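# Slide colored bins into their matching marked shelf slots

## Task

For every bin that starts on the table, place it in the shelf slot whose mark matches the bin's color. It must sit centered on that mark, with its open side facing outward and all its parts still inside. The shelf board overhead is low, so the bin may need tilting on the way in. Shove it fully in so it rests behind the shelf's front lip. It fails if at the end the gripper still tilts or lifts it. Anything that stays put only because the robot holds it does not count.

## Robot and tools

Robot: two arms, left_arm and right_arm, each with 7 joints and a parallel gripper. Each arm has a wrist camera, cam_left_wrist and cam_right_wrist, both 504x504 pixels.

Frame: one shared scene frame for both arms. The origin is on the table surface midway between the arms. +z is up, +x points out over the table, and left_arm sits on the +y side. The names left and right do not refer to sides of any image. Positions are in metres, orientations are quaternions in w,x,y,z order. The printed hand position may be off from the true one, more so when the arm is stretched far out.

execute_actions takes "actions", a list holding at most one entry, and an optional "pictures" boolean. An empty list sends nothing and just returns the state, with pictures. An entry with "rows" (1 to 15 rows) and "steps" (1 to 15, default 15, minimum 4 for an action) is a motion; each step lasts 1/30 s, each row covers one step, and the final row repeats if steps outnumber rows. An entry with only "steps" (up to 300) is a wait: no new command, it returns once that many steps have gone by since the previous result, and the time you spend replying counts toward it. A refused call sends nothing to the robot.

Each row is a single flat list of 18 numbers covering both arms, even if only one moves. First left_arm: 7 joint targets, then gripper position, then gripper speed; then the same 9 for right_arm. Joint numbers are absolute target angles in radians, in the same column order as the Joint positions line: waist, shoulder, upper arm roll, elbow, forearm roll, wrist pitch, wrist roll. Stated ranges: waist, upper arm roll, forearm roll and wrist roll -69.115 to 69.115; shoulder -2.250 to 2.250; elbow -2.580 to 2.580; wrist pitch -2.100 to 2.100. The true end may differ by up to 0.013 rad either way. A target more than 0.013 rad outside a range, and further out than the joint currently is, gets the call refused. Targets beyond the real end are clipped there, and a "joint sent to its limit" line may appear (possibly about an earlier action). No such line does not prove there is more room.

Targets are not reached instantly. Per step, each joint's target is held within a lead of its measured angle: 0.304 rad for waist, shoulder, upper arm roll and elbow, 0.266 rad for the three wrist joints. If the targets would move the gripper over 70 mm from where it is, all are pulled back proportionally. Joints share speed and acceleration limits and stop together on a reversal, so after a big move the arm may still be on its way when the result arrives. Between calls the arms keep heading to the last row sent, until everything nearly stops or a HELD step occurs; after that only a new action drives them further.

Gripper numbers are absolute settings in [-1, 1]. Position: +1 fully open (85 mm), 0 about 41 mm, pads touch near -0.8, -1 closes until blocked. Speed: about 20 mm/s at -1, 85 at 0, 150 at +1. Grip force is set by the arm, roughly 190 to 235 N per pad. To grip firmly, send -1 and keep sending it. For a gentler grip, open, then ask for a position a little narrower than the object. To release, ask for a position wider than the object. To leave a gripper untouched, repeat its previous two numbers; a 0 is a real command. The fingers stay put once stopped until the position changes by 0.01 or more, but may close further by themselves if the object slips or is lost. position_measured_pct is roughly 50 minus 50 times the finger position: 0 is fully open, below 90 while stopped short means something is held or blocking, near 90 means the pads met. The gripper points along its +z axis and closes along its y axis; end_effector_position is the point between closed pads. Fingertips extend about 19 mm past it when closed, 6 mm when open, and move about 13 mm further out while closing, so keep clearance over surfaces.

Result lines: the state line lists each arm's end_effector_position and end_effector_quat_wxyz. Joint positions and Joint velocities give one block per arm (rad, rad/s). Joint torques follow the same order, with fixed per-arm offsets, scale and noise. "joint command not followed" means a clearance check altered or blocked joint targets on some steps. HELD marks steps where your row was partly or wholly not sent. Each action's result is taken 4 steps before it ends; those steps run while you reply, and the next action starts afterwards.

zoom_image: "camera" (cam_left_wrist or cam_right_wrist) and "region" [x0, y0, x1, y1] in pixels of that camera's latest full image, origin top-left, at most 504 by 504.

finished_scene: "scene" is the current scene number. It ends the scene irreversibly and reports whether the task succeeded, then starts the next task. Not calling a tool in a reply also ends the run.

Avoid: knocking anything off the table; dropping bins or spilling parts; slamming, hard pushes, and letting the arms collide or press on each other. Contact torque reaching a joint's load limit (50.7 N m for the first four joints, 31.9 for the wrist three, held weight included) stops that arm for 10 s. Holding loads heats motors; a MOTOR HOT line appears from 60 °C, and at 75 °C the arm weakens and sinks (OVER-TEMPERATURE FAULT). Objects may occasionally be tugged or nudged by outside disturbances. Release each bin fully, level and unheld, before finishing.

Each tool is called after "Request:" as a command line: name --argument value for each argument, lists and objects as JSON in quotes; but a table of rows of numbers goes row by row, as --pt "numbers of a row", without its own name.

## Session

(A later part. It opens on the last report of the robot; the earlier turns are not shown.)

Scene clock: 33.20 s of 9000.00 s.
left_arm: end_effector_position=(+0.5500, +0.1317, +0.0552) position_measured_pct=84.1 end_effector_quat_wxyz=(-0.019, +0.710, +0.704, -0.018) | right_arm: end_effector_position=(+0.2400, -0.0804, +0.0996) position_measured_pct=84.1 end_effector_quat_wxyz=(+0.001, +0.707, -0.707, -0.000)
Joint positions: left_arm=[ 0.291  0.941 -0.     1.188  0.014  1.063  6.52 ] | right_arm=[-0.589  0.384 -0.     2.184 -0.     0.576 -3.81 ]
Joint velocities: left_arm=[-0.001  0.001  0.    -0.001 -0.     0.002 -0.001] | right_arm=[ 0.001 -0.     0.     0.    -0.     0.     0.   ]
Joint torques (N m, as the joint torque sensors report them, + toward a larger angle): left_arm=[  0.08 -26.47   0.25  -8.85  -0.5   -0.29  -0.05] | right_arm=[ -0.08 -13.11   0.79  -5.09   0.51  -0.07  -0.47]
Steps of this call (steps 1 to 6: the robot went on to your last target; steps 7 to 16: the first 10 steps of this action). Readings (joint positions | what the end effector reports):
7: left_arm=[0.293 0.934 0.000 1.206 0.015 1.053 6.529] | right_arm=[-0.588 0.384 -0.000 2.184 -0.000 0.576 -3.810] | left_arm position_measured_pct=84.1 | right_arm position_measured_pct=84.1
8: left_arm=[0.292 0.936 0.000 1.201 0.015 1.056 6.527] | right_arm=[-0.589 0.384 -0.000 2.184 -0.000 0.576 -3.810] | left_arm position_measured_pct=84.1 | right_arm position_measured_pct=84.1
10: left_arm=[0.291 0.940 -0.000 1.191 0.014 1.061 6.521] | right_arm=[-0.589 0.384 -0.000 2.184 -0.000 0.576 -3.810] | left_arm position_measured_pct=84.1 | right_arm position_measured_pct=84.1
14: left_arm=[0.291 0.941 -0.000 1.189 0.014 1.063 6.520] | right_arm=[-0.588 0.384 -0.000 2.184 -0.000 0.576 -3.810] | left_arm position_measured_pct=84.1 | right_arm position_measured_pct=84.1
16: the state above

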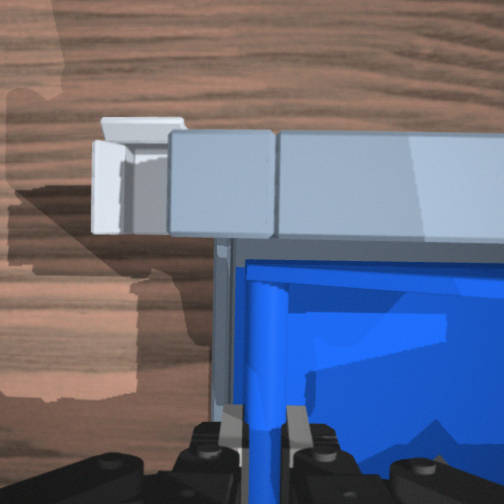

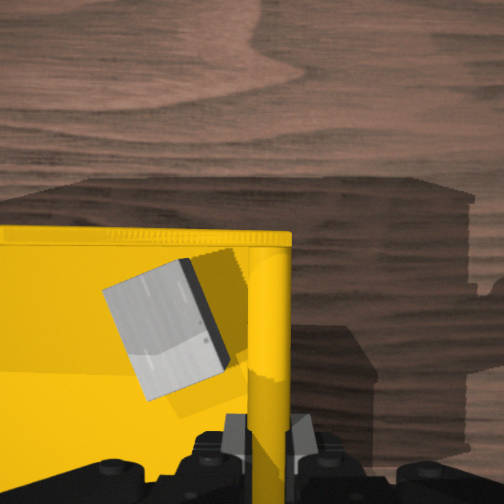

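Request:
execute_actions --actions '[{"rows":[[0.2942,0.9311,0,1.2238,0.007,1.0108,6.5245,-1,-0.5,-0.5885,0.3831,0,2.183,0,0.5755,-3.81,-1,-0.5],[0.2942,0.9311,0,1.2238,0.007,1.0108,6.5245,-1,-0.5,-0.5885,0.3831,0,2.183,0,0.5755,-3.81,-1,-0.5],[0.2942,0.9311,0,1.2238,0.007,1.0108,6.5245,-1,-0.5,-0.5885,0.3831,0,2.183,0,0.5755,-3.81,-1,-0.5],[0.2973,0.9225,0,1.26,0,0.9591,6.529,-1,-0.5,-0.5885,0.3831,0,2.183,0,0.5755,-3.81,-1,-0.5]],"steps":15}]'

Request:
execute_actions --actions '[{"steps":6}]' --pictures true

Scene clock: 33.93 s of 9000.00 s.
left_arm: end_effector_position=(+0.5510, +0.1317, +0.0457) position_measured_pct=84.1 end_effector_quat_wxyz=(-0.001, +0.711, +0.703, -0.001) | right_arm: end_effector_position=(+0.2400, -0.0804, +0.0996) position_measured_pct=84.1 end_effector_quat_wxyz=(+0.001, +0.707, -0.707, -0.000)
Joint positions: left_arm=[0.297 0.925 0.    1.26  0.    0.96  6.529] | right_arm=[-0.589  0.384 -0.     2.184 -0.     0.576 -3.81 ]
Joint velocities: left_arm=[ 0.001 -0.007 -0.001  0.012 -0.001 -0.014  0.   ] | right_arm=[-0.001  0.    -0.     0.     0.     0.     0.   ]
Joint torques (N m, as the joint torque sensors report them, + toward a larger angle): left_arm=[ -0.48 -26.71   0.5   -8.75  -0.48  -0.32  -0.06] | right_arm=[ -0.31 -13.42   0.59  -5.07   0.64  -0.25  -0.4 ]
Steps of this call (steps 1 to 4: the last 4 steps of your previous action; steps 5 to 11: the robot went on to your last target; steps 12 to 22: the first 11 steps of this action). Readings (joint positions | what the end effector reports):
12: left_arm=[0.291 0.941 -0.000 1.189 0.014 1.062 6.520] | right_arm=[-0.588 0.384 -0.000 2.184 -0.000 0.576 -3.810] | left_arm position_measured_pct=84.1 | right_arm position_measured_pct=84.1
13: left_arm=[0.292 0.939 -0.000 1.195 0.013 1.054 6.521] | right_arm=[-0.589 0.384 -0.000 2.184 -0.000 0.576 -3.810] | left_arm position_measured_pct=84.1 | right_arm position_measured_pct=84.1
15: left_arm=[0.294 0.933 -0.000 1.216 0.009 1.025 6.523] | right_arm=[-0.589 0.384 -0.000 2.184 -0.000 0.576 -3.810] | left_arm position_measured_pct=84.1 | right_arm position_measured_pct=84.1
19: left_arm=[0.297 0.925 0.000 1.256 0.001 0.966 6.529] | right_arm=[-0.589 0.384 -0.000 2.184 -0.000 0.576 -3.810] | left_arm position_measured_pct=84.1 | right_arm position_measured_pct=84.1
22: the state above

Scene clock: 34.13 s of 9000.00 s.
left_arm: end_effector_position=(+0.5510, +0.1317, +0.0459) position_measured_pct=84.1 end_effector_quat_wxyz=(-0.001, +0.711, +0.703, -0.001) | right_arm: end_effector_position=(+0.2400, -0.0804, +0.0996) position_measured_pct=84.1 end_effector_quat_wxyz=(+0.001, +0.707, -0.707, -0.000)
Joint positions: left_arm=[0.297 0.924 0.    1.261 0.    0.959 6.529] | right_arm=[-0.589  0.384 -0.     2.184 -0.     0.576 -3.81 ]
Joint velocities: left_arm=[-0.    -0.001  0.    -0.001 -0.001 -0.001  0.   ] | right_arm=[-0.001  0.     0.    -0.    -0.     0.     0.   ]
Joint torques (N m, as the joint torque sensors report them, + toward a larger angle): left_arm=[  0.06 -26.55   0.19  -8.71  -0.49  -0.42  -0.05] | right_arm=[  0.11 -12.98   0.66  -4.95   0.68  -0.33  -0.29]
Kept back: nothing.
Steps of this call (steps 1 to 4: the last 4 steps of your previous action; steps 5 to 6: the robot went on to your last target). Readings (joint positions | what the end effector reports):
1: left_arm=[0.297 0.925 0.000 1.260 0.000 0.960 6.529] | right_arm=[-0.588 0.384 -0.000 2.184 -0.000 0.576 -3.810] | left_arm position_measured_pct=84.1 | right_arm position_measured_pct=84.1
2: left_arm=[0.297 0.924 0.000 1.260 0.000 0.959 6.529] | right_arm=[-0.589 0.384 -0.000 2.184 -0.000 0.576 -3.810] | left_arm position_measured_pct=84.1 | right_arm position_measured_pct=84.1
4: left_arm=[0.297 0.924 0.000 1.261 0.000 0.959 6.529] | right_arm=[-0.588 0.384 -0.000 2.184 -0.000 0.576 -3.810] | left_arm position_measured_pct=84.1 | right_arm position_measured_pct=84.1
6: the state above

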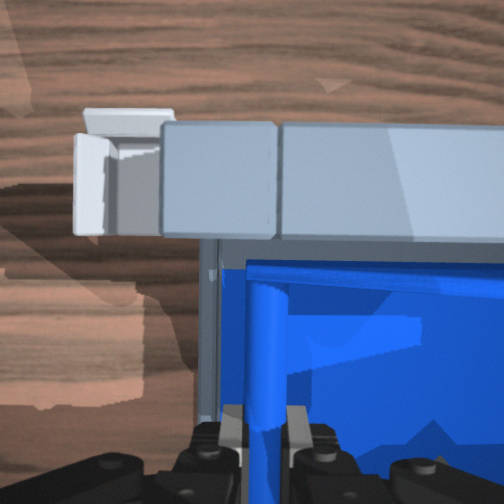

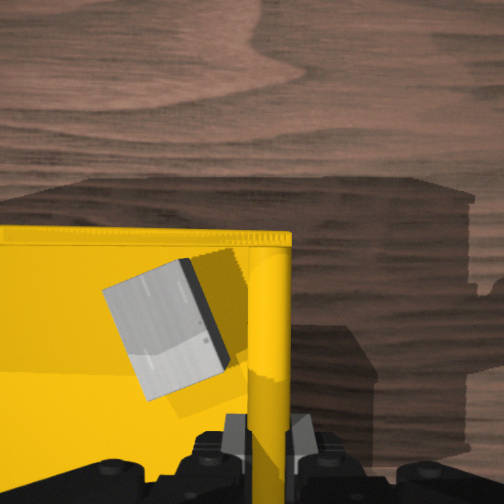

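Request:
execute_actions --actions '[{"rows":[[0.2956,0.9361,0,1.2443,0,0.9612,6.5273,-1,-0.5,-0.5885,0.3831,0,2.183,0,0.5755,-3.81,-1,-0.5]],"steps":15}]'

Scene clock: 34.63 s of 9000.00 s.
left_arm: end_effector_position=(+0.5552, +0.1315, +0.0427) position_measured_pct=84.1 end_effector_quat_wxyz=(-0.001, +0.711, +0.703, -0.000) | right_arm: end_effector_position=(+0.2400, -0.0804, +0.0996) position_measured_pct=84.1 end_effector_quat_wxyz=(+0.001, +0.707, -0.707, -0.000)
Joint positions: left_arm=[0.296 0.936 0.    1.245 0.    0.962 6.527] | right_arm=[-0.589  0.384 -0.     2.184 -0.     0.576 -3.81 ]
Joint velocities: left_arm=[-0.     0.     0.    -0.    -0.001 -0.    -0.   ] | right_arm=[-0.    -0.    -0.     0.001 -0.    -0.    -0.   ]
Joint torques (N m, as the joint torque sensors report them, + toward a larger angle): left_arm=[ -0.28 -25.87   0.06  -8.95  -0.5   -0.45  -0.06] | right_arm=[ -0.05 -12.97   0.47  -5.35   0.54  -0.35  -0.64]
Steps of this call (steps 1 to 4: the robot went on to your last target; steps 5 to 15: the first 11 steps of this action). Readings (joint positions | what the end effector reports):
5: left_arm=[0.297 0.925 0.000 1.260 0.000 0.960 6.529] | right_arm=[-0.588 0.384 -0.000 2.184 -0.000 0.576 -3.810] | left_arm position_measured_pct=84.1 | right_arm position_measured_pct=84.1
6: left_arm=[0.297 0.930 0.000 1.255 0.000 0.961 6.528] | right_arm=[-0.589 0.384 -0.000 2.184 -0.000 0.576 -3.810] | left_arm position_measured_pct=84.1 | right_arm position_measured_pct=84.1
8: left_arm=[0.296 0.936 0.000 1.247 0.000 0.961 6.528] | right_arm=[-0.589 0.384 -0.000 2.184 -0.000 0.576 -3.810] | left_arm position_measured_pct=84.1 | right_arm position_measured_pct=84.1
12: left_arm=[0.296 0.936 0.000 1.245 0.000 0.962 6.527] | right_arm=[-0.589 0.384 -0.000 2.184 -0.000 0.576 -3.810] | left_arm position_measured_pct=84.1 | right_arm position_measured_pct=84.1
15: the state above

On the floor. Forward 4 mm more to find the back stop.

Request:
execute_actions --actions '[{"rows":[[0.2939,0.944,0,1.2261,0,0.9715,6.5256,-1,-0.5,-0.5885,0.3831,0,2.183,0,0.5755,-3.81,-1,-0.5]],"steps":14}]' --pictures true

Scene clock: 35.10 s of 9000.00 s.
left_arm: end_effector_position=(+0.5582, +0.1312, +0.0423) position_measured_pct=84.1 end_effector_quat_wxyz=(-0.001, +0.712, +0.703, -0.001) | right_arm: end_effector_position=(+0.2400, -0.0804, +0.0996) position_measured_pct=84.1 end_effector_quat_wxyz=(+0.001, +0.707, -0.707, -0.000)
Joint positions: left_arm=[0.294 0.945 0.    1.228 0.    0.973 6.526] | right_arm=[-0.589  0.384 -0.     2.184 -0.     0.576 -3.81 ]
Joint velocities: left_arm=[-0.     0.003  0.001 -0.001  0.     0.    -0.001] | right_arm=[ 0.002 -0.    -0.    -0.     0.    -0.    -0.   ]
Joint torques (N m, as the joint torque sensors report them, + toward a larger angle): left_arm=[ -0.41 -25.95  -0.19  -9.27  -0.71  -0.9   -0.15] | right_arm=[  0.11 -13.28   0.51  -5.25   0.52  -0.28  -0.56]
Steps of this call (steps 1 to 4: the last 4 steps of your previous action; steps 5 to 14: the first 10 steps of this action). Readings (joint positions | what the end effector reports):
5: left_arm=[0.296 0.937 0.000 1.244 0.000 0.962 6.527] | right_arm=[-0.588 0.384 -0.000 2.184 -0.000 0.576 -3.810] | left_arm position_measured_pct=84.1 | right_arm position_measured_pct=84.1
6: left_arm=[0.295 0.940 0.000 1.239 0.000 0.965 6.527] | right_arm=[-0.588 0.384 -0.000 2.184 -0.000 0.576 -3.810] | left_arm position_measured_pct=84.1 | right_arm position_measured_pct=84.1
8: left_arm=[0.294 0.944 0.000 1.230 0.000 0.971 6.526] | right_arm=[-0.589 0.384 -0.000 2.184 -0.000 0.576 -3.810] | left_arm position_measured_pct=84.1 | right_arm position_measured_pct=84.1
12: left_arm=[0.294 0.944 0.000 1.228 0.000 0.973 6.526] | right_arm=[-0.588 0.384 -0.000 2.184 -0.000 0.576 -3.810] | left_arm position_measured_pct=84.1 | right_arm position_measured_pct=84.1
14: the state above

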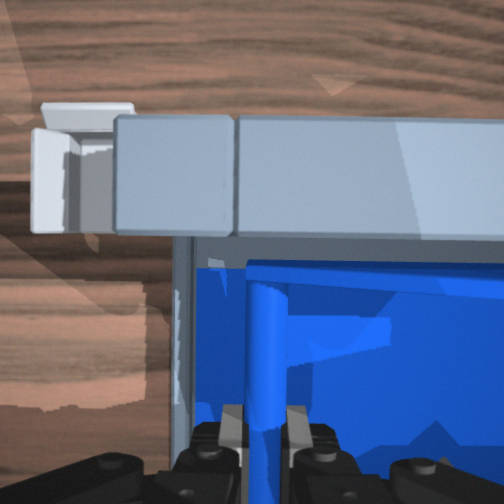

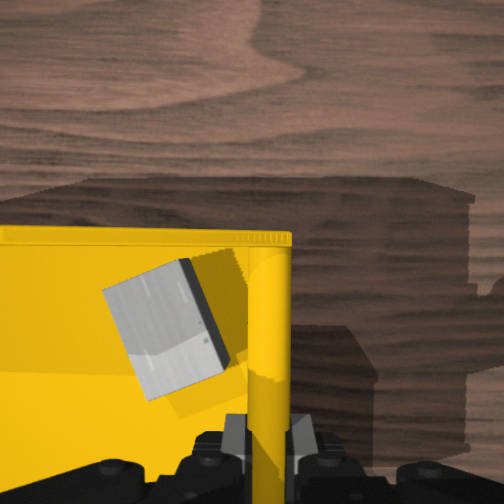

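Request:
execute_actions --actions '[{"rows":[[0.2927,0.9495,0,1.2125,0,0.9796,6.5244,-1,-0.5,-0.5885,0.3831,0,2.183,0,0.5755,-3.81,-1,-0.5]],"steps":12}]'

Scene clock: 35.50 s of 9000.00 s.
left_arm: end_effector_position=(+0.5585, +0.1309, +0.0413) position_measured_pct=84.1 end_effector_quat_wxyz=(-0.004, +0.712, +0.702, -0.003) | right_arm: end_effector_position=(+0.2400, -0.0804, +0.0996) position_measured_pct=84.1 end_effector_quat_wxyz=(+0.001, +0.707, -0.707, -0.000)
Joint positions: left_arm=[0.294 0.951 0.001 1.217 0.001 0.984 6.525] | right_arm=[-0.589  0.384 -0.     2.184 -0.     0.576 -3.81 ]
Joint velocities: left_arm=[-0.001  0.002 -0.    -0.002  0.     0.002 -0.   ] | right_arm=[ 0.001  0.     0.    -0.001 -0.    -0.     0.   ]
Joint torques (N m, as the joint torque sensors report them, + toward a larger angle): left_arm=[ -0.91 -27.02  -0.66 -11.69  -0.94  -2.44  -0.13] | right_arm=[  0.17 -13.2    0.76  -5.34   0.62  -0.42  -0.51]
Steps of this call (steps 1 to 4: the last 4 steps of your previous action; steps 5 to 12: the first 8 steps of this action). Readings (joint positions | what the end effector reports):
5: left_arm=[0.294 0.945 0.000 1.227 0.000 0.974 6.526] | right_arm=[-0.589 0.384 -0.000 2.184 -0.000 0.576 -3.810] | left_arm position_measured_pct=84.1 | right_arm position_measured_pct=84.1
6: left_arm=[0.294 0.948 0.001 1.223 0.001 0.978 6.525] | right_arm=[-0.588 0.384 -0.000 2.184 -0.000 0.576 -3.810] | left_arm position_measured_pct=84.1 | right_arm position_measured_pct=84.1
8: left_arm=[0.294 0.950 0.001 1.218 0.001 0.983 6.525] | right_arm=[-0.588 0.384 -0.000 2.184 -0.000 0.576 -3.810] | left_arm position_measured_pct=84.1 | right_arm position_measured_pct=84.1
12: the state above

Request:
execute_actions --actions '[{"rows":[[0.2943,0.942,0,1.231,0,0.9686,6.526,-1,-0.5,-0.56,0.45,0,1.95,0,0.7416,-3.78,-1,-0.5],[0.2943,0.942,0,1.231,0,0.9686,6.526,-1,-0.5,-0.56,0.45,0,1.95,0,0.7416,-3.78,-1,-0.5],[0.2943,0.942,0,1.231,0,0.9686,6.526,-1,-0.5,-0.56,0.45,0,1.95,0,0.7416,-3.78,-1,-0.5],[0.2943,0.942,0,1.231,0,0.9686,6.526,-0.4,0,-0.56,0.45,0,1.95,0,0.7416,-3.78,-1,-0.5]],"steps":15}]'

Request:
execute_actions --actions '[{"rows":[[0.2943,0.827,0,1.16,0,1.154,6.526,-0.4,0,-0.56,0.45,0,1.95,0,0.7416,-3.78,-1,-0.5]],"steps":13}]'

Request:
execute_actions --actions '[{"rows":[[0.0,0.5,0,1.3,0,1.34,6.526,-0.4,0,-0.5302,0.5366,0,1.7039,0,0.9011,-3.7508,-1,-0.5]],"steps":15}]'

Request:
execute_actions --actions '[{"rows":[[-0.2,0.4,0,1.3,0,1.44,6.526,-0.4,0,-0.498,0.655,0,1.465,0,1.0216,-3.719,-1,-0.5]],"steps":10}]'

Request:
execute_actions --actions '[{"rows":[[-0.2,0.4,0,1.3,0,1.44,6.526,-0.4,0,-0.4703,0.7917,0,1.2027,0,1.1472,-3.6909,-1,-0.5]],"steps":15}]'

Request:
execute_actions --actions '[{"steps":10}]' --pictures true

Scene clock: 36.27 s of 9000.00 s.
left_arm: end_effector_position=(+0.5587, +0.1315, +0.0429) position_measured_pct=71.0 end_effector_quat_wxyz=(+0.000, +0.711, +0.703, +0.000) | right_arm: end_effector_position=(+0.2944, -0.0502, +0.1186) position_measured_pct=84.1 end_effector_quat_wxyz=(-0.000, +0.708, -0.706, +0.000)
Joint positions: left_arm=[ 0.294  0.942 -0.     1.231 -0.     0.969  6.526] | right_arm=[-0.563  0.444  0.     1.97  -0.     0.727 -3.782]
Joint velocities: left_arm=[-0.    -0.001 -0.     0.003  0.     0.001  0.   ] | right_arm=[ 0.041  0.093  0.001 -0.415  0.     0.297  0.054]
Joint torques (N m, as the joint torque sensors report them, + toward a larger angle): left_arm=[  0.13 -24.57   0.28  -7.79  -0.51  -0.13  -0.05] | right_arm=[ -0.44 -15.06   0.68  -4.26   0.44   0.62  -0.24]
Steps of this call (steps 1 to 4: the last 4 steps of your previous action; steps 5 to 12: the robot went on to your last target; steps 13 to 23: the first 11 steps of this action). Readings (joint positions | what the end effector reports):
13: left_arm=[0.294 0.951 0.001 1.217 0.001 0.984 6.525] | right_arm=[-0.588 0.385 -0.000 2.183 -0.000 0.576 -3.810] | left_arm position_measured_pct=84.1 | right_arm position_measured_pct=84.1
14: left_arm=[0.294 0.949 0.001 1.222 0.001 0.979 6.525] | right_arm=[-0.587 0.387 -0.000 2.177 -0.000 0.581 -3.809] | left_arm position_measured_pct=84.1 | right_arm position_measured_pct=84.1
16: left_arm=[0.295 0.945 0.000 1.230 0.000 0.971 6.526] | right_arm=[-0.584 0.396 -0.000 2.150 -0.000 0.600 -3.806] | left_arm position_measured_pct=84.1 | right_arm position_measured_pct=84.1
20: left_arm=[0.294 0.943 0.000 1.231 0.000 0.969 6.526] | right_arm=[-0.570 0.429 -0.000 2.036 -0.000 0.681 -3.791] | left_arm position_measured_pct=77.0 | right_arm position_measured_pct=84.1
23: the state above

Scene clock: 36.70 s of 9000.00 s.
left_arm: end_effector_position=(+0.5574, +0.1318, +0.1279) position_measured_pct=69.8 end_effector_quat_wxyz=(+0.000, +0.711, +0.703, +0.000) | right_arm: end_effector_position=(+0.2988, -0.0482, +0.1200) position_measured_pct=84.1 end_effector_quat_wxyz=(+0.001, +0.708, -0.707, -0.000)
Joint positions: left_arm=[ 0.294  0.832  0.     1.161 -0.     1.147  6.526] | right_arm=[-0.56   0.451 -0.     1.951 -0.     0.742 -3.78 ]
Joint velocities: left_arm=[ 0.001 -0.119  0.    -0.095  0.     0.241  0.   ] | right_arm=[ 0.001  0.002 -0.     0.     0.     0.    -0.   ]
Joint torques (N m, as the joint torque sensors report them, + toward a larger angle): left_arm=[ -0.05 -16.33   0.3   -5.62  -0.52  -0.09   0.09] | right_arm=[  0.   -15.51   0.63  -6.54   0.72  -0.26  -0.49]
Steps of this call (steps 1 to 4: the last 4 steps of your previous action; steps 5 to 13: the first 9 steps of this action). Readings (joint positions | what the end effector reports):
5: left_arm=[0.294 0.941 -0.000 1.230 0.000 0.970 6.526] | right_arm=[-0.561 0.449 -0.000 1.951 -0.000 0.742 -3.780] | left_arm position_measured_pct=69.8 | right_arm position_measured_pct=84.1
6: left_arm=[0.294 0.935 -0.000 1.228 0.000 0.978 6.526] | right_arm=[-0.561 0.450 -0.000 1.951 -0.000 0.742 -3.780] | left_arm position_measured_pct=69.8 | right_arm position_measured_pct=84.1
8: left_arm=[0.294 0.907 -0.000 1.212 0.000 1.022 6.526] | right_arm=[-0.560 0.450 -0.000 1.951 -0.000 0.742 -3.780] | left_arm position_measured_pct=69.8 | right_arm position_measured_pct=84.1
12: left_arm=[0.294 0.839 0.000 1.166 -0.000 1.135 6.526] | right_arm=[-0.560 0.451 -0.000 1.951 -0.000 0.742 -3.780] | left_arm position_measured_pct=69.8 | right_arm position_measured_pct=84.1
13: the state above

Scene clock: 37.20 s of 9000.00 s.
left_arm: end_effector_position=(+0.5317, +0.2362, +0.2162) position_measured_pct=69.8 end_effector_quat_wxyz=(+0.001, +0.648, +0.761, +0.000) | right_arm: end_effector_position=(+0.3537, -0.0224, +0.1377) position_measured_pct=84.1 end_effector_quat_wxyz=(+0.000, +0.708, -0.707, -0.000)
Joint positions: left_arm=[0.122 0.638 0.001 1.241 0.    1.26  6.526] | right_arm=[-0.534  0.528  0.     1.729 -0.     0.885 -3.754]
Joint velocities: left_arm=[-0.586 -0.658 -0.005  0.276 -0.002  0.376  0.   ] | right_arm=[ 0.049  0.135  0.002 -0.473  0.     0.308  0.057]
Joint torques (N m, as the joint torque sensors report them, + toward a larger angle): left_arm=[  0.11 -21.75   0.26  -9.17  -0.4   -0.04  -0.04] | right_arm=[ -0.04 -17.84   0.35  -5.52   0.24   0.2   -0.77]
Steps of this call (steps 1 to 4: the last 4 steps of your previous action; steps 5 to 15: the first 11 steps of this action). Readings (joint positions | what the end effector reports):
5: left_arm=[0.293 0.827 0.000 1.161 0.000 1.154 6.526] | right_arm=[-0.560 0.452 -0.000 1.950 -0.000 0.743 -3.780] | left_arm position_measured_pct=69.8 | right_arm position_measured_pct=84.1
6: left_arm=[0.287 0.820 0.002 1.164 0.001 1.157 6.526] | right_arm=[-0.559 0.454 -0.000 1.944 -0.000 0.746 -3.779] | left_arm position_measured_pct=69.8 | right_arm position_measured_pct=84.1
8: left_arm=[0.259 0.791 0.004 1.178 0.002 1.173 6.526] | right_arm=[-0.555 0.465 -0.000 1.917 -0.000 0.764 -3.776] | left_arm position_measured_pct=69.8 | right_arm position_measured_pct=84.1
12: left_arm=[0.180 0.703 0.001 1.214 0.000 1.223 6.526] | right_arm=[-0.541 0.507 -0.000 1.801 -0.000 0.839 -3.762] | left_arm position_measured_pct=69.8 | right_arm position_measured_pct=84.1
15: the state above

Scene clock: 37.53 s of 9000.00 s.
left_arm: end_effector_position=(+0.4813, +0.3478, +0.2919) position_measured_pct=69.8 end_effector_quat_wxyz=(+0.001, +0.563, +0.827, +0.001) | right_arm: end_effector_position=(+0.3802, -0.0123, +0.1388) position_measured_pct=84.1 end_effector_quat_wxyz=(+0.003, +0.707, -0.707, -0.001)
Joint positions: left_arm=[-0.093  0.463 -0.     1.293 -0.     1.384  6.526] | right_arm=[-0.518  0.583 -0.001  1.621 -0.001  0.944 -3.74 ]
Joint velocities: left_arm=[-0.742 -0.432 -0.003  0.026 -0.001  0.382 -0.   ] | right_arm=[ 0.126  0.472 -0.001 -0.916 -0.     0.459  0.121]
Joint torques (N m, as the joint torque sensors report them, + toward a larger angle): left_arm=[  0.47 -18.83   0.23  -9.07  -0.5   -0.33   0.  ] | right_arm=[  0.94 -18.75   1.01  -8.81   0.56  -0.78  -0.37]
Steps of this call (steps 1 to 4: the last 4 steps of your previous action; steps 5 to 10: the first 6 steps of this action). Readings (joint positions | what the end effector reports):
5: left_arm=[0.027 0.533 -0.001 1.285 -0.000 1.322 6.526] | right_arm=[-0.531 0.536 -0.000 1.704 -0.000 0.902 -3.751] | left_arm position_measured_pct=69.8 | right_arm position_measured_pct=84.1
6: left_arm=[0.005 0.519 0.001 1.290 0.001 1.334 6.526] | right_arm=[-0.530 0.540 -0.000 1.698 -0.000 0.905 -3.750] | left_arm position_measured_pct=69.8 | right_arm position_measured_pct=84.1
8: left_arm=[-0.044 0.492 0.001 1.292 0.000 1.359 6.526] | right_arm=[-0.525 0.557 -0.001 1.671 -0.000 0.919 -3.747] | left_arm position_measured_pct=69.8 | right_arm position_measured_pct=84.1
10: the state above

Scene clock: 38.03 s of 9000.00 s.
left_arm: end_effector_position=(+0.4534, +0.3951, +0.3204) position_measured_pct=69.8 end_effector_quat_wxyz=(+0.000, +0.518, +0.855, +0.000) | right_arm: end_effector_position=(+0.4770, +0.0205, +0.1407) position_measured_pct=84.1 end_effector_quat_wxyz=(-0.000, +0.708, -0.707, +0.000)
Joint positions: left_arm=[-0.199  0.4   -0.     1.3   -0.     1.44   6.526] | right_arm=[-0.472  0.784  0.     1.215 -0.     1.142 -3.692]
Joint velocities: left_arm=[-0.007 -0.004  0.     0.002 -0.001  0.     0.001] | right_arm=[ 0.026  0.13   0.001 -0.284 -0.     0.137  0.029]
Joint torques (N m, as the joint torque sensors report them, + toward a larger angle): left_arm=[ -0.06 -17.34   0.3   -9.39  -0.46  -0.21   0.01] | right_arm=[ -0.12 -24.63   0.38  -7.97   0.48   0.29  -0.61]
Steps of this call (steps 1 to 4: the last 4 steps of your previous action; steps 5 to 15: the first 11 steps of this action). Readings (joint positions | what the end effector reports):
5: left_arm=[-0.186 0.408 -0.002 1.298 -0.001 1.435 6.526] | right_arm=[-0.501 0.645 0.000 1.486 -0.000 1.011 -3.722] | left_arm position_measured_pct=69.8 | right_arm position_measured_pct=84.1
6: left_arm=[-0.191 0.405 -0.003 1.299 -0.001 1.439 6.526] | right_arm=[-0.498 0.657 -0.000 1.464 -0.000 1.022 -3.719] | left_arm position_measured_pct=69.8 | right_arm position_measured_pct=84.1
8: left_arm=[-0.194 0.403 -0.001 1.299 -0.000 1.440 6.526] | right_arm=[-0.491 0.689 -0.001 1.405 -0.000 1.052 -3.712] | left_arm position_measured_pct=69.8 | right_arm position_measured_pct=84.1
12: left_arm=[-0.198 0.401 -0.000 1.300 -0.000 1.440 6.526] | right_arm=[-0.477 0.759 0.000 1.269 -0.000 1.116 -3.697] | left_arm position_measured_pct=69.8 | right_arm position_measured_pct=84.1
15: the state above

Scene clock: 38.37 s of 9000.00 s.
left_arm: end_effector_position=(+0.4534, +0.3954, +0.3205) position_measured_pct=69.8 end_effector_quat_wxyz=(+0.001, +0.518, +0.856, +0.001) | right_arm: end_effector_position=(+0.4791, +0.0210, +0.1389) position_measured_pct=84.1 end_effector_quat_wxyz=(+0.001, +0.707, -0.707, -0.000)
Joint positions: left_arm=[-0.2    0.4   -0.     1.3   -0.     1.44   6.526] | right_arm=[-0.47   0.793 -0.     1.204 -0.     1.147 -3.691]
Joint velocities: left_arm=[-0.    -0.001 -0.001  0.    -0.001  0.    -0.   ] | right_arm=[ 0.002  0.005 -0.    -0.001  0.     0.     0.   ]
Joint torques (N m, as the joint torque sensors report them, + toward a larger angle): left_arm=[ -0.08 -17.44   0.11  -9.52  -0.43  -0.2   -0.08] | right_arm=[  0.24 -24.2    0.6   -8.47   0.7   -0.32  -0.33]
Kept back: nothing.
Steps of this call (steps 1 to 4: the last 4 steps of your previous action; steps 5 to 10: the robot went on to your last target). Readings (joint positions | what the end effector reports):
1: left_arm=[-0.199 0.400 -0.000 1.300 -0.000 1.440 6.526] | right_arm=[-0.471 0.787 0.000 1.209 -0.000 1.145 -3.691] | left_arm position_measured_pct=69.8 | right_arm position_measured_pct=84.1
2: left_arm=[-0.200 0.400 -0.000 1.300 -0.000 1.440 6.526] | right_arm=[-0.471 0.788 0.000 1.206 -0.000 1.146 -3.691] | left_arm position_measured_pct=69.8 | right_arm position_measured_pct=84.1
4: left_arm=[-0.200 0.400 -0.000 1.300 -0.000 1.440 6.526] | right_arm=[-0.471 0.790 -0.000 1.204 -0.000 1.147 -3.691] | left_arm position_measured_pct=69.8 | right_arm position_measured_pct=84.1
8: left_arm=[-0.200 0.400 -0.000 1.300 -0.000 1.440 6.526] | right_arm=[-0.470 0.792 -0.000 1.204 -0.000 1.147 -3.691] | left_arm position_measured_pct=69.8 | right_arm position_measured_pct=84.1
10: the state above

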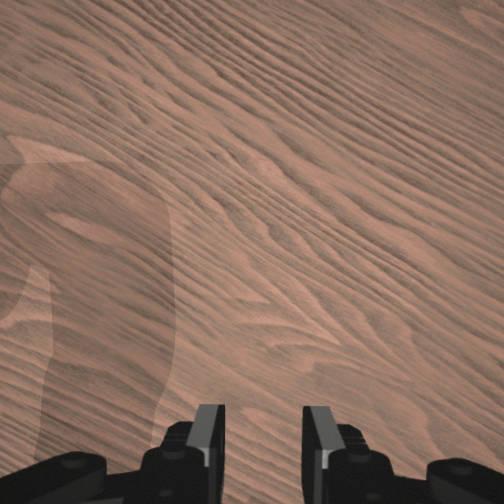

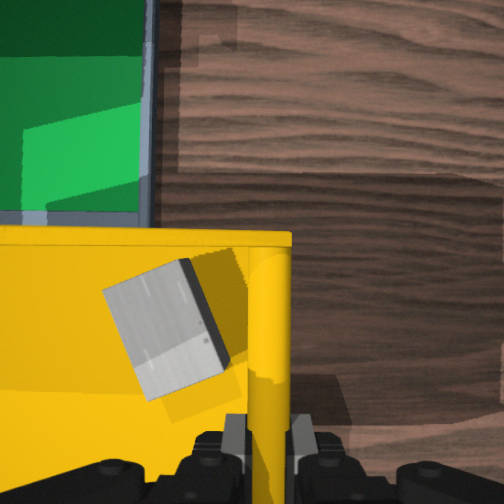

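Request:
execute_actions --actions '[{"rows":[[-0.2,0.4,0,1.3,0,1.44,6.526,-0.4,0,-0.461,0.857,0,1.203,-0.0145,1.1032,-3.6746,-1,-0.5],[-0.2,0.4,0,1.3,0,1.44,6.526,-0.4,0,-0.461,0.857,0,1.203,-0.0145,1.1032,-3.6746,-1,-0.5],[-0.2,0.4,0,1.3,0,1.44,6.526,-0.4,0,-0.461,0.857,0,1.203,-0.0145,1.1032,-3.6746,-1,-0.5],[-0.2,0.4,0,1.3,0,1.44,6.526,-0.4,0,-0.461,0.857,0,1.203,-0.0145,1.1032,-3.6746,-1,-0.5],[-0.2,0.4,0,1.3,0,1.44,6.526,-0.4,0,-0.461,0.857,0,1.203,-0.0145,1.1032,-3.6746,-1,-0.5],[-0.2,0.4,0,1.3,0,1.44,6.526,-0.4,0,-0.4518,0.9274,0,1.1933,-0.029,1.064,-3.6584,-1,-0.5]],"steps":15}]'

Request:
execute_actions --actions '[{"steps":12}]' --pictures true

Scene clock: 39.03 s of 9000.00 s.
left_arm: end_effector_position=(+0.4534, +0.3954, +0.3206) position_measured_pct=69.8 end_effector_quat_wxyz=(+0.001, +0.518, +0.856, +0.001) | right_arm: end_effector_position=(+0.4842, +0.0207, +0.0644) position_measured_pct=84.1 end_effector_quat_wxyz=(+0.018, +0.707, -0.707, -0.017)
Joint positions: left_arm=[-0.2    0.4    0.     1.3    0.     1.44   6.526] | right_arm=[-0.453  0.922 -0.     1.196 -0.028  1.068 -3.66 ]
Joint velocities: left_arm=[-0.     0.     0.001  0.001 -0.    -0.    -0.   ] | right_arm=[ 0.018  0.17  -0.    -0.005 -0.04  -0.103  0.045]
Joint torques (N m, as the joint torque sensors report them, + toward a larger angle): left_arm=[ -0.05 -17.21   0.08  -9.42  -0.52  -0.11  -0.08] | right_arm=[ -0.31 -31.57   0.79 -10.02   0.67  -0.11  -0.36]
Steps of this call (steps 1 to 9: the robot went on to your last target; steps 10 to 20: the first 11 steps of this action). Readings (joint positions | what the end effector reports):
10: left_arm=[-0.200 0.400 -0.000 1.300 -0.000 1.440 6.526] | right_arm=[-0.470 0.795 -0.000 1.203 -0.000 1.147 -3.691] | left_arm position_measured_pct=69.8 | right_arm position_measured_pct=84.1
11: left_arm=[-0.200 0.400 0.000 1.300 -0.000 1.440 6.526] | right_arm=[-0.469 0.800 -0.000 1.202 -0.002 1.144 -3.689] | left_arm position_measured_pct=69.8 | right_arm position_measured_pct=84.1
13: left_arm=[-0.200 0.400 -0.000 1.300 -0.000 1.440 6.526] | right_arm=[-0.465 0.827 -0.000 1.201 -0.007 1.126 -3.683] | left_arm position_measured_pct=69.8 | right_arm position_measured_pct=84.1
17: left_arm=[-0.200 0.400 0.000 1.300 0.000 1.440 6.526] | right_arm=[-0.457 0.885 -0.000 1.199 -0.020 1.089 -3.669] | left_arm position_measured_pct=69.8 | right_arm position_measured_pct=84.1
20: the state above

Scene clock: 39.43 s of 9000.00 s.
left_arm: end_effector_position=(+0.4534, +0.3954, +0.3206) position_measured_pct=69.8 end_effector_quat_wxyz=(+0.001, +0.518, +0.856, +0.001) | right_arm: end_effector_position=(+0.4848, +0.0209, +0.0609) position_measured_pct=84.1 end_effector_quat_wxyz=(+0.019, +0.707, -0.707, -0.018)
Joint positions: left_arm=[-0.2    0.4    0.     1.3    0.     1.44   6.526] | right_arm=[-0.452  0.929 -0.     1.194 -0.029  1.064 -3.658]
Joint velocities: left_arm=[-0.     0.001 -0.001 -0.     0.    -0.001 -0.   ] | right_arm=[ 0.002  0.001 -0.    -0.     0.001  0.    -0.   ]
Joint torques (N m, as the joint torque sensors report them, + toward a larger angle): left_arm=[ -0.06 -17.3   -0.05  -9.45  -0.46  -0.26   0.14] | right_arm=[ -0.06 -24.77   0.83  -7.84   0.42  -0.09  -0.66]
Kept back: nothing.
Steps of this call (steps 1 to 4: the last 4 steps of your previous action; steps 5 to 12: the robot went on to your last target). Readings (joint positions | what the end effector reports):
1: left_arm=[-0.200 0.400 -0.000 1.300 0.000 1.440 6.526] | right_arm=[-0.453 0.926 -0.000 1.196 -0.029 1.065 -3.659] | left_arm position_measured_pct=69.8 | right_arm position_measured_pct=84.1
2: left_arm=[-0.200 0.400 0.000 1.300 0.000 1.440 6.526] | right_arm=[-0.452 0.927 -0.000 1.196 -0.029 1.065 -3.659] | left_arm position_measured_pct=69.8 | right_arm position_measured_pct=84.1
4: left_arm=[-0.200 0.400 0.000 1.300 0.000 1.440 6.526] | right_arm=[-0.452 0.927 -0.000 1.195 -0.029 1.064 -3.658] | left_arm position_measured_pct=69.8 | right_arm position_measured_pct=84.1
8: left_arm=[-0.200 0.400 0.000 1.300 0.000 1.440 6.526] | right_arm=[-0.452 0.929 -0.000 1.194 -0.029 1.064 -3.658] | left_arm position_measured_pct=69.8 | right_arm position_measured_pct=84.1
12: the state above

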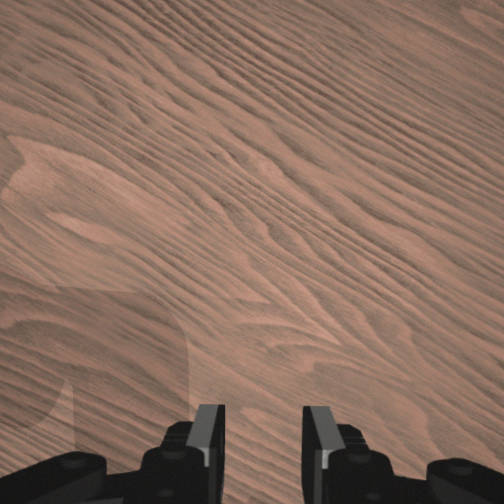

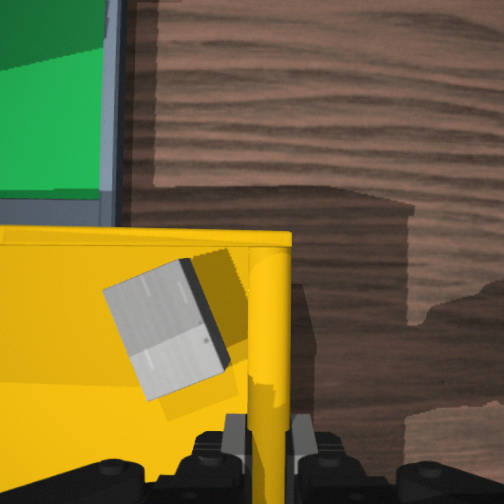

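Request:
execute_actions --actions '[{"rows":[[-0.2,0.4,0,1.3,0,1.44,6.526,-0.4,0,-0.4518,0.9343,0,1.1968,-0.029,1.0536,-3.668,-1,-0.5]],"steps":12}]'

Request:
execute_actions --actions '[{"rows":[[-0.2,0.4,0,1.3,0,1.44,6.526,-0.4,0,-0.4468,0.9474,0,1.1671,-0.0285,1.0704,-3.6637,-1,-0.5],[-0.2,0.4,0,1.3,0,1.44,6.526,-0.4,0,-0.4468,0.9474,0,1.1671,-0.0285,1.0704,-3.6637,-1,-0.5],[-0.2,0.4,0,1.3,0,1.44,6.526,-0.4,0,-0.4418,0.9605,0,1.1373,-0.0281,1.0872,-3.6593,-1,-0.5],[-0.2,0.4,0,1.3,0,1.44,6.526,-0.4,0,-0.4418,0.9605,0,1.1373,-0.0281,1.0872,-3.6593,-1,-0.5],[-0.2,0.4,0,1.3,0,1.44,6.526,-0.4,0,-0.4367,0.9735,0,1.1076,-0.0276,1.1039,-3.655,-1,-0.5],[-0.2,0.4,0,1.3,0,1.44,6.526,-0.4,0,-0.4367,0.9735,0,1.1076,-0.0276,1.1039,-3.655,-1,-0.5],[-0.2,0.4,0,1.3,0,1.44,6.526,-0.4,0,-0.4317,0.9866,0,1.0778,-0.0272,1.1207,-3.6506,-1,-0.5],[-0.2,0.4,0,1.3,0,1.44,6.526,-0.4,0,-0.4317,0.9866,0,1.0778,-0.0272,1.1207,-3.6506,-1,-0.5],[-0.2,0.4,0,1.3,0,1.44,6.526,-0.4,0,-0.4267,0.9997,0,1.0481,-0.0267,1.1375,-3.6463,-1,-0.5]],"steps":15}]'

Request:
execute_actions --actions '[{"steps":6}]' --pictures true

Scene clock: 40.17 s of 9000.00 s.
left_arm: end_effector_position=(+0.4534, +0.3954, +0.3206) position_measured_pct=69.8 end_effector_quat_wxyz=(+0.001, +0.518, +0.856, +0.001) | right_arm: end_effector_position=(+0.4848, +0.0208, +0.0558) position_measured_pct=84.1 end_effector_quat_wxyz=(-0.019, -0.703, +0.710, +0.018)
Joint positions: left_arm=[-0.2    0.4   -0.     1.3    0.     1.44   6.526] | right_arm=[-0.452  0.936 -0.     1.198 -0.029  1.054 -3.668]
Joint velocities: left_arm=[-0. -0.  0.  0. -0. -0. -0.] | right_arm=[ 0.     0.001 -0.    -0.001 -0.    -0.001 -0.001]
Joint torques (N m, as the joint torque sensors report them, + toward a larger angle): left_arm=[  0.09 -17.37  -0.03  -9.41  -0.44  -0.26   0.04] | right_arm=[ -0.06 -24.79   0.93  -8.1    0.42  -0.15  -0.61]
Steps of this call (steps 1 to 14: the robot went on to your last target; steps 15 to 22: the first 8 steps of this action). Readings (joint positions | what the end effector reports):
15: left_arm=[-0.200 0.400 0.000 1.300 0.000 1.440 6.526] | right_arm=[-0.452 0.930 -0.000 1.194 -0.029 1.063 -3.659] | left_arm position_measured_pct=69.8 | right_arm position_measured_pct=84.1
16: left_arm=[-0.200 0.400 0.000 1.300 0.000 1.440 6.526] | right_arm=[-0.452 0.932 -0.000 1.195 -0.029 1.059 -3.663] | left_arm position_measured_pct=69.8 | right_arm position_measured_pct=84.1
18: left_arm=[-0.200 0.400 0.000 1.300 0.000 1.440 6.526] | right_arm=[-0.452 0.935 -0.000 1.197 -0.029 1.055 -3.667] | left_arm position_measured_pct=69.8 | right_arm position_measured_pct=84.1
22: the state above

Scene clock: 40.67 s of 9000.00 s.
left_arm: end_effector_position=(+0.4534, +0.3954, +0.3206) position_measured_pct=69.8 end_effector_quat_wxyz=(+0.001, +0.518, +0.856, +0.001) | right_arm: end_effector_position=(+0.5122, +0.0213, +0.0556) position_measured_pct=84.1 end_effector_quat_wxyz=(-0.019, -0.703, +0.710, +0.018)
Joint positions: left_arm=[-0.2    0.4    0.     1.3    0.     1.44   6.526] | right_arm=[-0.43   0.992 -0.     1.071 -0.027  1.125 -3.649]
Joint velocities: left_arm=[ 0.    -0.    -0.    -0.     0.001 -0.     0.   ] | right_arm=[ 0.058  0.147  0.005 -0.36   0.01   0.204  0.056]
Joint torques (N m, as the joint torque sensors report them, + toward a larger angle): left_arm=[ -0.08 -17.34   0.13  -9.43  -0.46  -0.15  -0.07] | right_arm=[ -0.1  -26.59   0.97  -8.05   0.48   0.1   -0.3 ]
Steps of this call (steps 1 to 4: the last 4 steps of your previous action; steps 5 to 15: the first 11 steps of this action). Readings (joint positions | what the end effector reports):
5: left_arm=[-0.200 0.400 0.000 1.300 0.000 1.440 6.526] | right_arm=[-0.452 0.937 -0.000 1.196 -0.029 1.054 -3.668] | left_arm position_measured_pct=69.8 | right_arm position_measured_pct=84.1
6: left_arm=[-0.200 0.400 0.000 1.300 0.000 1.440 6.526] | right_arm=[-0.451 0.940 -0.001 1.191 -0.029 1.058 -3.667] | left_arm position_measured_pct=69.8 | right_arm position_measured_pct=84.1
8: left_arm=[-0.200 0.400 0.000 1.300 -0.000 1.440 6.526] | right_arm=[-0.447 0.951 -0.001 1.168 -0.029 1.070 -3.664] | left_arm position_measured_pct=69.8 | right_arm position_measured_pct=84.1
12: left_arm=[-0.200 0.400 0.000 1.300 0.000 1.440 6.526] | right_arm=[-0.437 0.974 -0.000 1.114 -0.028 1.101 -3.656] | left_arm position_measured_pct=69.8 | right_arm position_measured_pct=84.1
15: the state above

Scene clock: 40.87 s of 9000.00 s.
left_arm: end_effector_position=(+0.4534, +0.3954, +0.3206) position_measured_pct=69.8 end_effector_quat_wxyz=(+0.001, +0.518, +0.856, +0.001) | right_arm: end_effector_position=(+0.5169, +0.0214, +0.0565) position_measured_pct=84.1 end_effector_quat_wxyz=(-0.018, -0.703, +0.710, +0.018)
Joint positions: left_arm=[-0.2    0.4    0.     1.3   -0.     1.44   6.526] | right_arm=[-0.427  1.    -0.     1.049 -0.027  1.138 -3.646]
Joint velocities: left_arm=[ 0.    -0.     0.     0.     0.001 -0.     0.   ] | right_arm=[ 0.002  0.013 -0.004 -0.008 -0.002  0.003  0.   ]
Joint torques (N m, as the joint torque sensors report them, + toward a larger angle): left_arm=[  0.07 -17.5    0.05  -9.36  -0.38  -0.16   0.01] | right_arm=[  0.11 -25.88   1.03  -8.36   0.58   0.12  -0.65]
Kept back: nothing.
Steps of this call (steps 1 to 4: the last 4 steps of your previous action; steps 5 to 6: the robot went on to your last target). Readings (joint positions | what the end effector reports):
1: left_arm=[-0.200 0.400 0.000 1.300 0.000 1.440 6.526] | right_arm=[-0.429 0.996 0.000 1.061 -0.027 1.131 -3.648] | left_arm position_measured_pct=69.8 | right_arm position_measured_pct=84.1
2: left_arm=[-0.200 0.400 0.000 1.300 0.000 1.440 6.526] | right_arm=[-0.428 0.998 0.000 1.054 -0.027 1.135 -3.647] | left_arm position_measured_pct=69.8 | right_arm position_measured_pct=84.1
4: left_arm=[-0.200 0.400 -0.000 1.300 0.000 1.440 6.526] | right_arm=[-0.427 0.999 0.000 1.051 -0.027 1.137 -3.646] | left_arm position_measured_pct=69.8 | right_arm position_measured_pct=84.1
6: the state above

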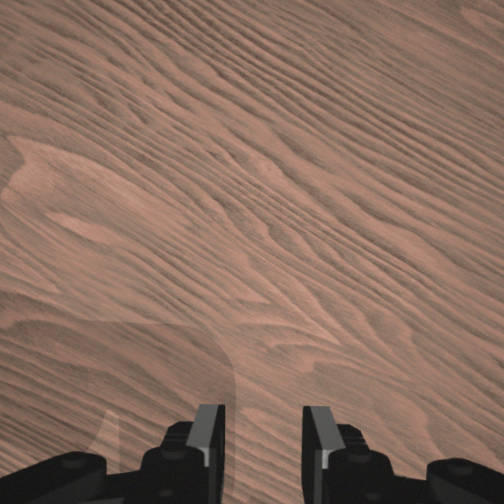

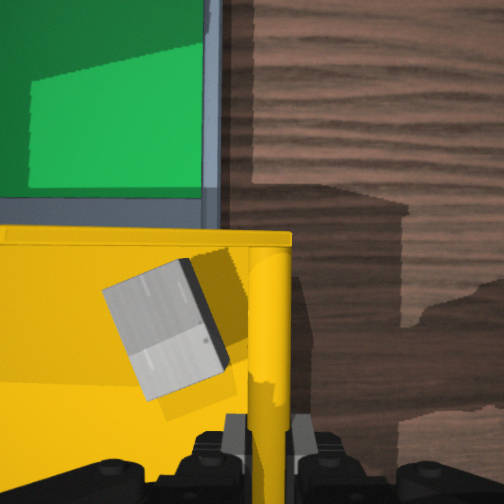

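Request:
execute_actions --actions '[{"rows":[[-0.2,0.4,0,1.3,0,1.44,6.526,-0.4,0,-0.4222,1.0144,0,1.0149,-0.0263,1.1562,-3.6424,-1,-0.5],[-0.2,0.4,0,1.3,0,1.44,6.526,-0.4,0,-0.4222,1.0144,0,1.0149,-0.0263,1.1562,-3.6424,-1,-0.5],[-0.2,0.4,0,1.3,0,1.44,6.526,-0.4,0,-0.4177,1.0291,0,0.9816,-0.0259,1.1749,-3.6385,-1,-0.5],[-0.2,0.4,0,1.3,0,1.44,6.526,-0.4,0,-0.4177,1.0291,0,0.9816,-0.0259,1.1749,-3.6385,-1,-0.5],[-0.2,0.4,0,1.3,0,1.44,6.526,-0.4,0,-0.4132,1.0437,0,0.9484,-0.0254,1.1935,-3.6346,-1,-0.5],[-0.2,0.4,0,1.3,0,1.44,6.526,-0.4,0,-0.4132,1.0437,0,0.9484,-0.0254,1.1935,-3.6346,-1,-0.5],[-0.2,0.4,0,1.3,0,1.44,6.526,-0.4,0,-0.4087,1.0584,0,0.9151,-0.025,1.2122,-3.6307,-1,-0.5],[-0.2,0.4,0,1.3,0,1.44,6.526,-0.4,0,-0.4087,1.0584,0,0.9151,-0.025,1.2122,-3.6307,-1,-0.5],[-0.2,0.4,0,1.3,0,1.44,6.526,-0.4,0,-0.4042,1.0731,0,0.8819,-0.0246,1.2309,-3.6268,-1,-0.5]],"steps":15}]'

Request:
execute_actions --actions '[{"rows":[[-0.2,0.4,0,1.3,0,1.44,6.526,-0.4,0,-0.4091,1.0648,0,0.9208,-0.0123,1.1781,-3.6347,-1,-0.5],[-0.2,0.4,0,1.3,0,1.44,6.526,-0.4,0,-0.4091,1.0648,0,0.9208,-0.0123,1.1781,-3.6347,-1,-0.5],[-0.2,0.4,0,1.3,0,1.44,6.526,-0.4,0,-0.4091,1.0648,0,0.9208,-0.0123,1.1781,-3.6347,-1,-0.5],[-0.2,0.4,0,1.3,0,1.44,6.526,-0.4,0,-0.4091,1.0648,0,0.9208,-0.0123,1.1781,-3.6347,-1,-0.5],[-0.2,0.4,0,1.3,0,1.44,6.526,-0.4,0,-0.414,1.0566,0,0.9596,0,1.1254,-3.6426,-1,-0.5]],"steps":15}]'

Request:
execute_actions --actions '[{"steps":6}]' --pictures true

Scene clock: 41.73 s of 9000.00 s.
left_arm: end_effector_position=(+0.4534, +0.3954, +0.3206) position_measured_pct=69.8 end_effector_quat_wxyz=(+0.001, +0.518, +0.856, +0.001) | right_arm: end_effector_position=(+0.5429, +0.0216, +0.0554) position_measured_pct=84.1 end_effector_quat_wxyz=(-0.019, -0.703, +0.710, +0.018)
Joint positions: left_arm=[-0.2    0.4    0.     1.3    0.     1.44   6.526] | right_arm=[-0.408  1.063 -0.     0.91  -0.025  1.216 -3.63 ]
Joint velocities: left_arm=[0.001 0.    0.    0.001 0.001 0.    0.   ] | right_arm=[ 0.055  0.169  0.004 -0.409  0.009  0.231  0.051]
Joint torques (N m, as the joint torque sensors report them, + toward a larger angle): left_arm=[  0.12 -17.48   0.18  -9.46  -0.4   -0.13  -0.02] | right_arm=[  0.05 -27.88   0.93  -8.8    0.59   0.13  -0.61]
Steps of this call (steps 1 to 15: the robot went on to your last target; steps 16 to 26: the first 11 steps of this action). Readings (joint positions | what the end effector reports):
16: left_arm=[-0.200 0.400 0.000 1.300 0.000 1.440 6.526] | right_arm=[-0.427 1.002 -0.000 1.048 -0.027 1.138 -3.646] | left_arm position_measured_pct=69.8 | right_arm position_measured_pct=84.1
17: left_arm=[-0.200 0.400 0.000 1.300 0.000 1.440 6.526] | right_arm=[-0.426 1.005 -0.000 1.042 -0.027 1.142 -3.646] | left_arm position_measured_pct=69.8 | right_arm position_measured_pct=84.1
19: left_arm=[-0.200 0.400 0.000 1.300 -0.000 1.440 6.526] | right_arm=[-0.422 1.017 -0.001 1.017 -0.027 1.155 -3.643] | left_arm position_measured_pct=69.8 | right_arm position_measured_pct=84.1
23: left_arm=[-0.200 0.400 0.000 1.300 0.000 1.440 6.526] | right_arm=[-0.414 1.043 -0.000 0.957 -0.026 1.189 -3.636] | left_arm position_measured_pct=69.8 | right_arm position_measured_pct=84.1
26: the state above

Scene clock: 42.23 s of 9000.00 s.
left_arm: end_effector_position=(+0.4534, +0.3954, +0.3206) position_measured_pct=69.8 end_effector_quat_wxyz=(+0.001, +0.518, +0.856, +0.001) | right_arm: end_effector_position=(+0.5509, +0.0221, +0.0438) position_measured_pct=84.1 end_effector_quat_wxyz=(-0.001, -0.705, +0.710, +0.001)
Joint positions: left_arm=[-0.2    0.4    0.     1.3    0.     1.44   6.526] | right_arm=[-0.414  1.059 -0.     0.959 -0.     1.127 -3.643]
Joint velocities: left_arm=[ 0.001 -0.001 -0.     0.001 -0.001  0.     0.001] | right_arm=[-0.003 -0.008  0.002  0.022  0.006 -0.023 -0.002]
Joint torques (N m, as the joint torque sensors report them, + toward a larger angle): left_arm=[  0.01 -17.42   0.06  -9.62  -0.38  -0.18  -0.01] | right_arm=[ -0.31 -26.85   1.01  -8.86   0.53  -0.66  -0.3 ]
Steps of this call (steps 1 to 4: the last 4 steps of your previous action; steps 5 to 15: the first 11 steps of this action). Readings (joint positions | what the end effector reports):
5: left_arm=[-0.200 0.400 0.000 1.300 0.000 1.440 6.526] | right_arm=[-0.405 1.072 0.000 0.885 -0.024 1.230 -3.627] | left_arm position_measured_pct=69.8 | right_arm position_measured_pct=84.1
6: left_arm=[-0.200 0.400 0.000 1.300 0.000 1.440 6.526] | right_arm=[-0.405 1.071 0.000 0.889 -0.023 1.224 -3.628] | left_arm position_measured_pct=69.8 | right_arm position_measured_pct=84.1
8: left_arm=[-0.200 0.400 -0.000 1.300 0.000 1.440 6.526] | right_arm=[-0.408 1.067 -0.000 0.909 -0.017 1.196 -3.632] | left_arm position_measured_pct=69.8 | right_arm position_measured_pct=84.1
12: left_arm=[-0.200 0.400 0.000 1.300 0.000 1.440 6.526] | right_arm=[-0.413 1.060 -0.000 0.950 -0.003 1.140 -3.641] | left_arm position_measured_pct=69.8 | right_arm position_measured_pct=84.1
15: the state above

Scene clock: 42.43 s of 9000.00 s.
left_arm: end_effector_position=(+0.4534, +0.3954, +0.3206) position_measured_pct=69.8 end_effector_quat_wxyz=(+0.001, +0.518, +0.856, +0.001) | right_arm: end_effector_position=(+0.5509, +0.0220, +0.0440) position_measured_pct=84.1 end_effector_quat_wxyz=(-0.001, -0.705, +0.710, +0.000)
Joint positions: left_arm=[-0.2    0.4    0.     1.3    0.     1.44   6.526] | right_arm=[-0.414  1.058 -0.     0.96  -0.     1.125 -3.643]
Joint velocities: left_arm=[-0.     0.     0.001  0.001  0.    -0.    -0.001] | right_arm=[-0.001 -0.002  0.     0.     0.001 -0.     0.   ]
Joint torques (N m, as the joint torque sensors report them, + toward a larger angle): left_arm=[ -0.06 -17.48   0.05  -9.45  -0.54  -0.22   0.11] | right_arm=[  0.22 -26.47   0.79  -8.24   0.41  -0.03  -0.54]
Kept back: nothing.
Steps of this call (steps 1 to 4: the last 4 steps of your previous action; steps 5 to 6: the robot went on to your last target). Readings (joint positions | what the end effector reports):
1: left_arm=[-0.200 0.400 0.000 1.300 0.000 1.440 6.526] | right_arm=[-0.414 1.059 -0.000 0.959 -0.000 1.126 -3.643] | left_arm position_measured_pct=69.8 | right_arm position_measured_pct=84.1
2: left_arm=[-0.200 0.400 0.000 1.300 0.000 1.440 6.526] | right_arm=[-0.414 1.058 -0.000 0.960 -0.000 1.126 -3.643] | left_arm position_measured_pct=69.8 | right_arm position_measured_pct=84.1
4: left_arm=[-0.200 0.400 -0.000 1.300 0.000 1.440 6.526] | right_arm=[-0.414 1.058 -0.000 0.960 -0.000 1.126 -3.643] | left_arm position_measured_pct=69.8 | right_arm position_measured_pct=84.1
6: the state above

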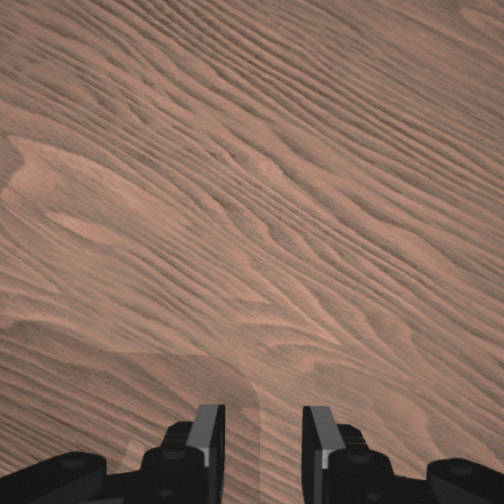

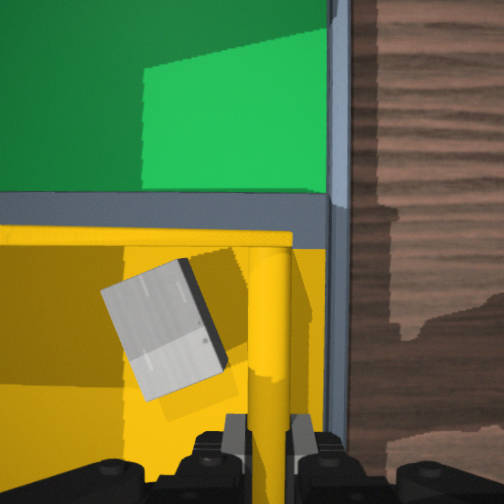

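Request:
execute_actions --actions '[{"rows":[[-0.2,0.4,0,1.3,0,1.44,6.526,-0.4,0,-0.4107,1.0712,0,0.9376,0,1.1328,-3.6393,-1,-0.5]],"steps":14}]' --pictures true

Scene clock: 42.90 s of 9000.00 s.
left_arm: end_effector_position=(+0.4534, +0.3954, +0.3206) position_measured_pct=69.8 end_effector_quat_wxyz=(+0.001, +0.518, +0.856, +0.001) | right_arm: end_effector_position=(+0.5550, +0.0224, +0.0414) position_measured_pct=84.1 end_effector_quat_wxyz=(+0.001, +0.705, -0.709, -0.001)
Joint positions: left_arm=[-0.2    0.4    0.     1.3    0.     1.44   6.526] | right_arm=[-0.411  1.071 -0.     0.939 -0.     1.134 -3.639]
Joint velocities: left_arm=[ 0.    -0.001  0.    -0.001  0.001  0.001  0.   ] | right_arm=[-0.002  0.002 -0.    -0.003 -0.     0.001  0.   ]
Joint torques (N m, as the joint torque sensors report them, + toward a larger angle): left_arm=[  0.   -17.32   0.22  -9.41  -0.47  -0.13   0.  ] | right_arm=[  0.4  -25.57   1.51  -8.44   0.68  -0.53  -0.47]
Steps of this call (steps 1 to 4: the robot went on to your last target; steps 5 to 14: the first 10 steps of this action). Readings (joint positions | what the end effector reports):
5: left_arm=[-0.200 0.400 0.000 1.300 0.000 1.440 6.526] | right_arm=[-0.414 1.059 -0.000 0.959 -0.000 1.126 -3.642] | left_arm position_measured_pct=69.8 | right_arm position_measured_pct=84.1
6: left_arm=[-0.200 0.400 0.000 1.300 0.000 1.440 6.526] | right_arm=[-0.413 1.063 -0.000 0.953 -0.000 1.128 -3.642] | left_arm position_measured_pct=69.8 | right_arm position_measured_pct=84.1
8: left_arm=[-0.200 0.400 0.000 1.300 0.000 1.440 6.526] | right_arm=[-0.411 1.070 -0.000 0.942 -0.000 1.132 -3.640] | left_arm position_measured_pct=69.8 | right_arm position_measured_pct=84.1
12: left_arm=[-0.200 0.400 0.000 1.300 0.000 1.440 6.526] | right_arm=[-0.411 1.071 -0.000 0.939 -0.000 1.133 -3.639] | left_arm position_measured_pct=69.8 | right_arm position_measured_pct=84.1
14: the state above

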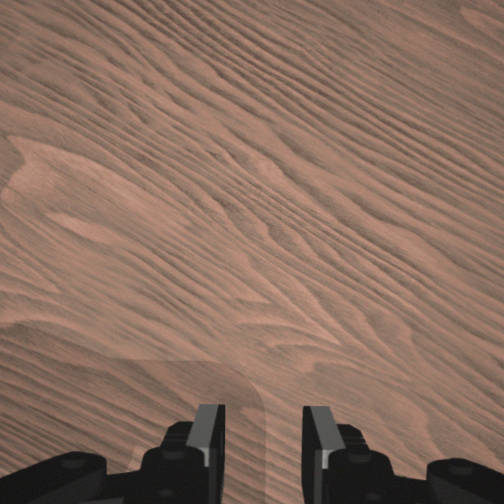

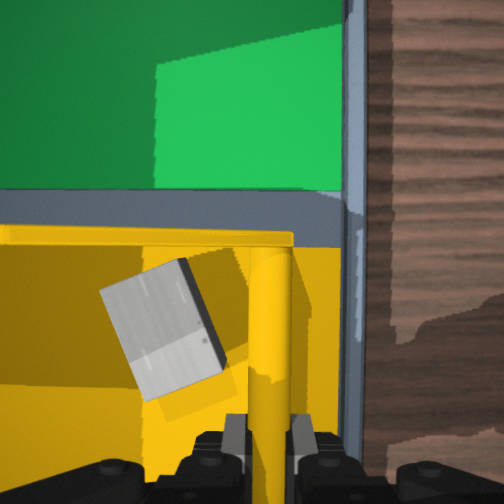

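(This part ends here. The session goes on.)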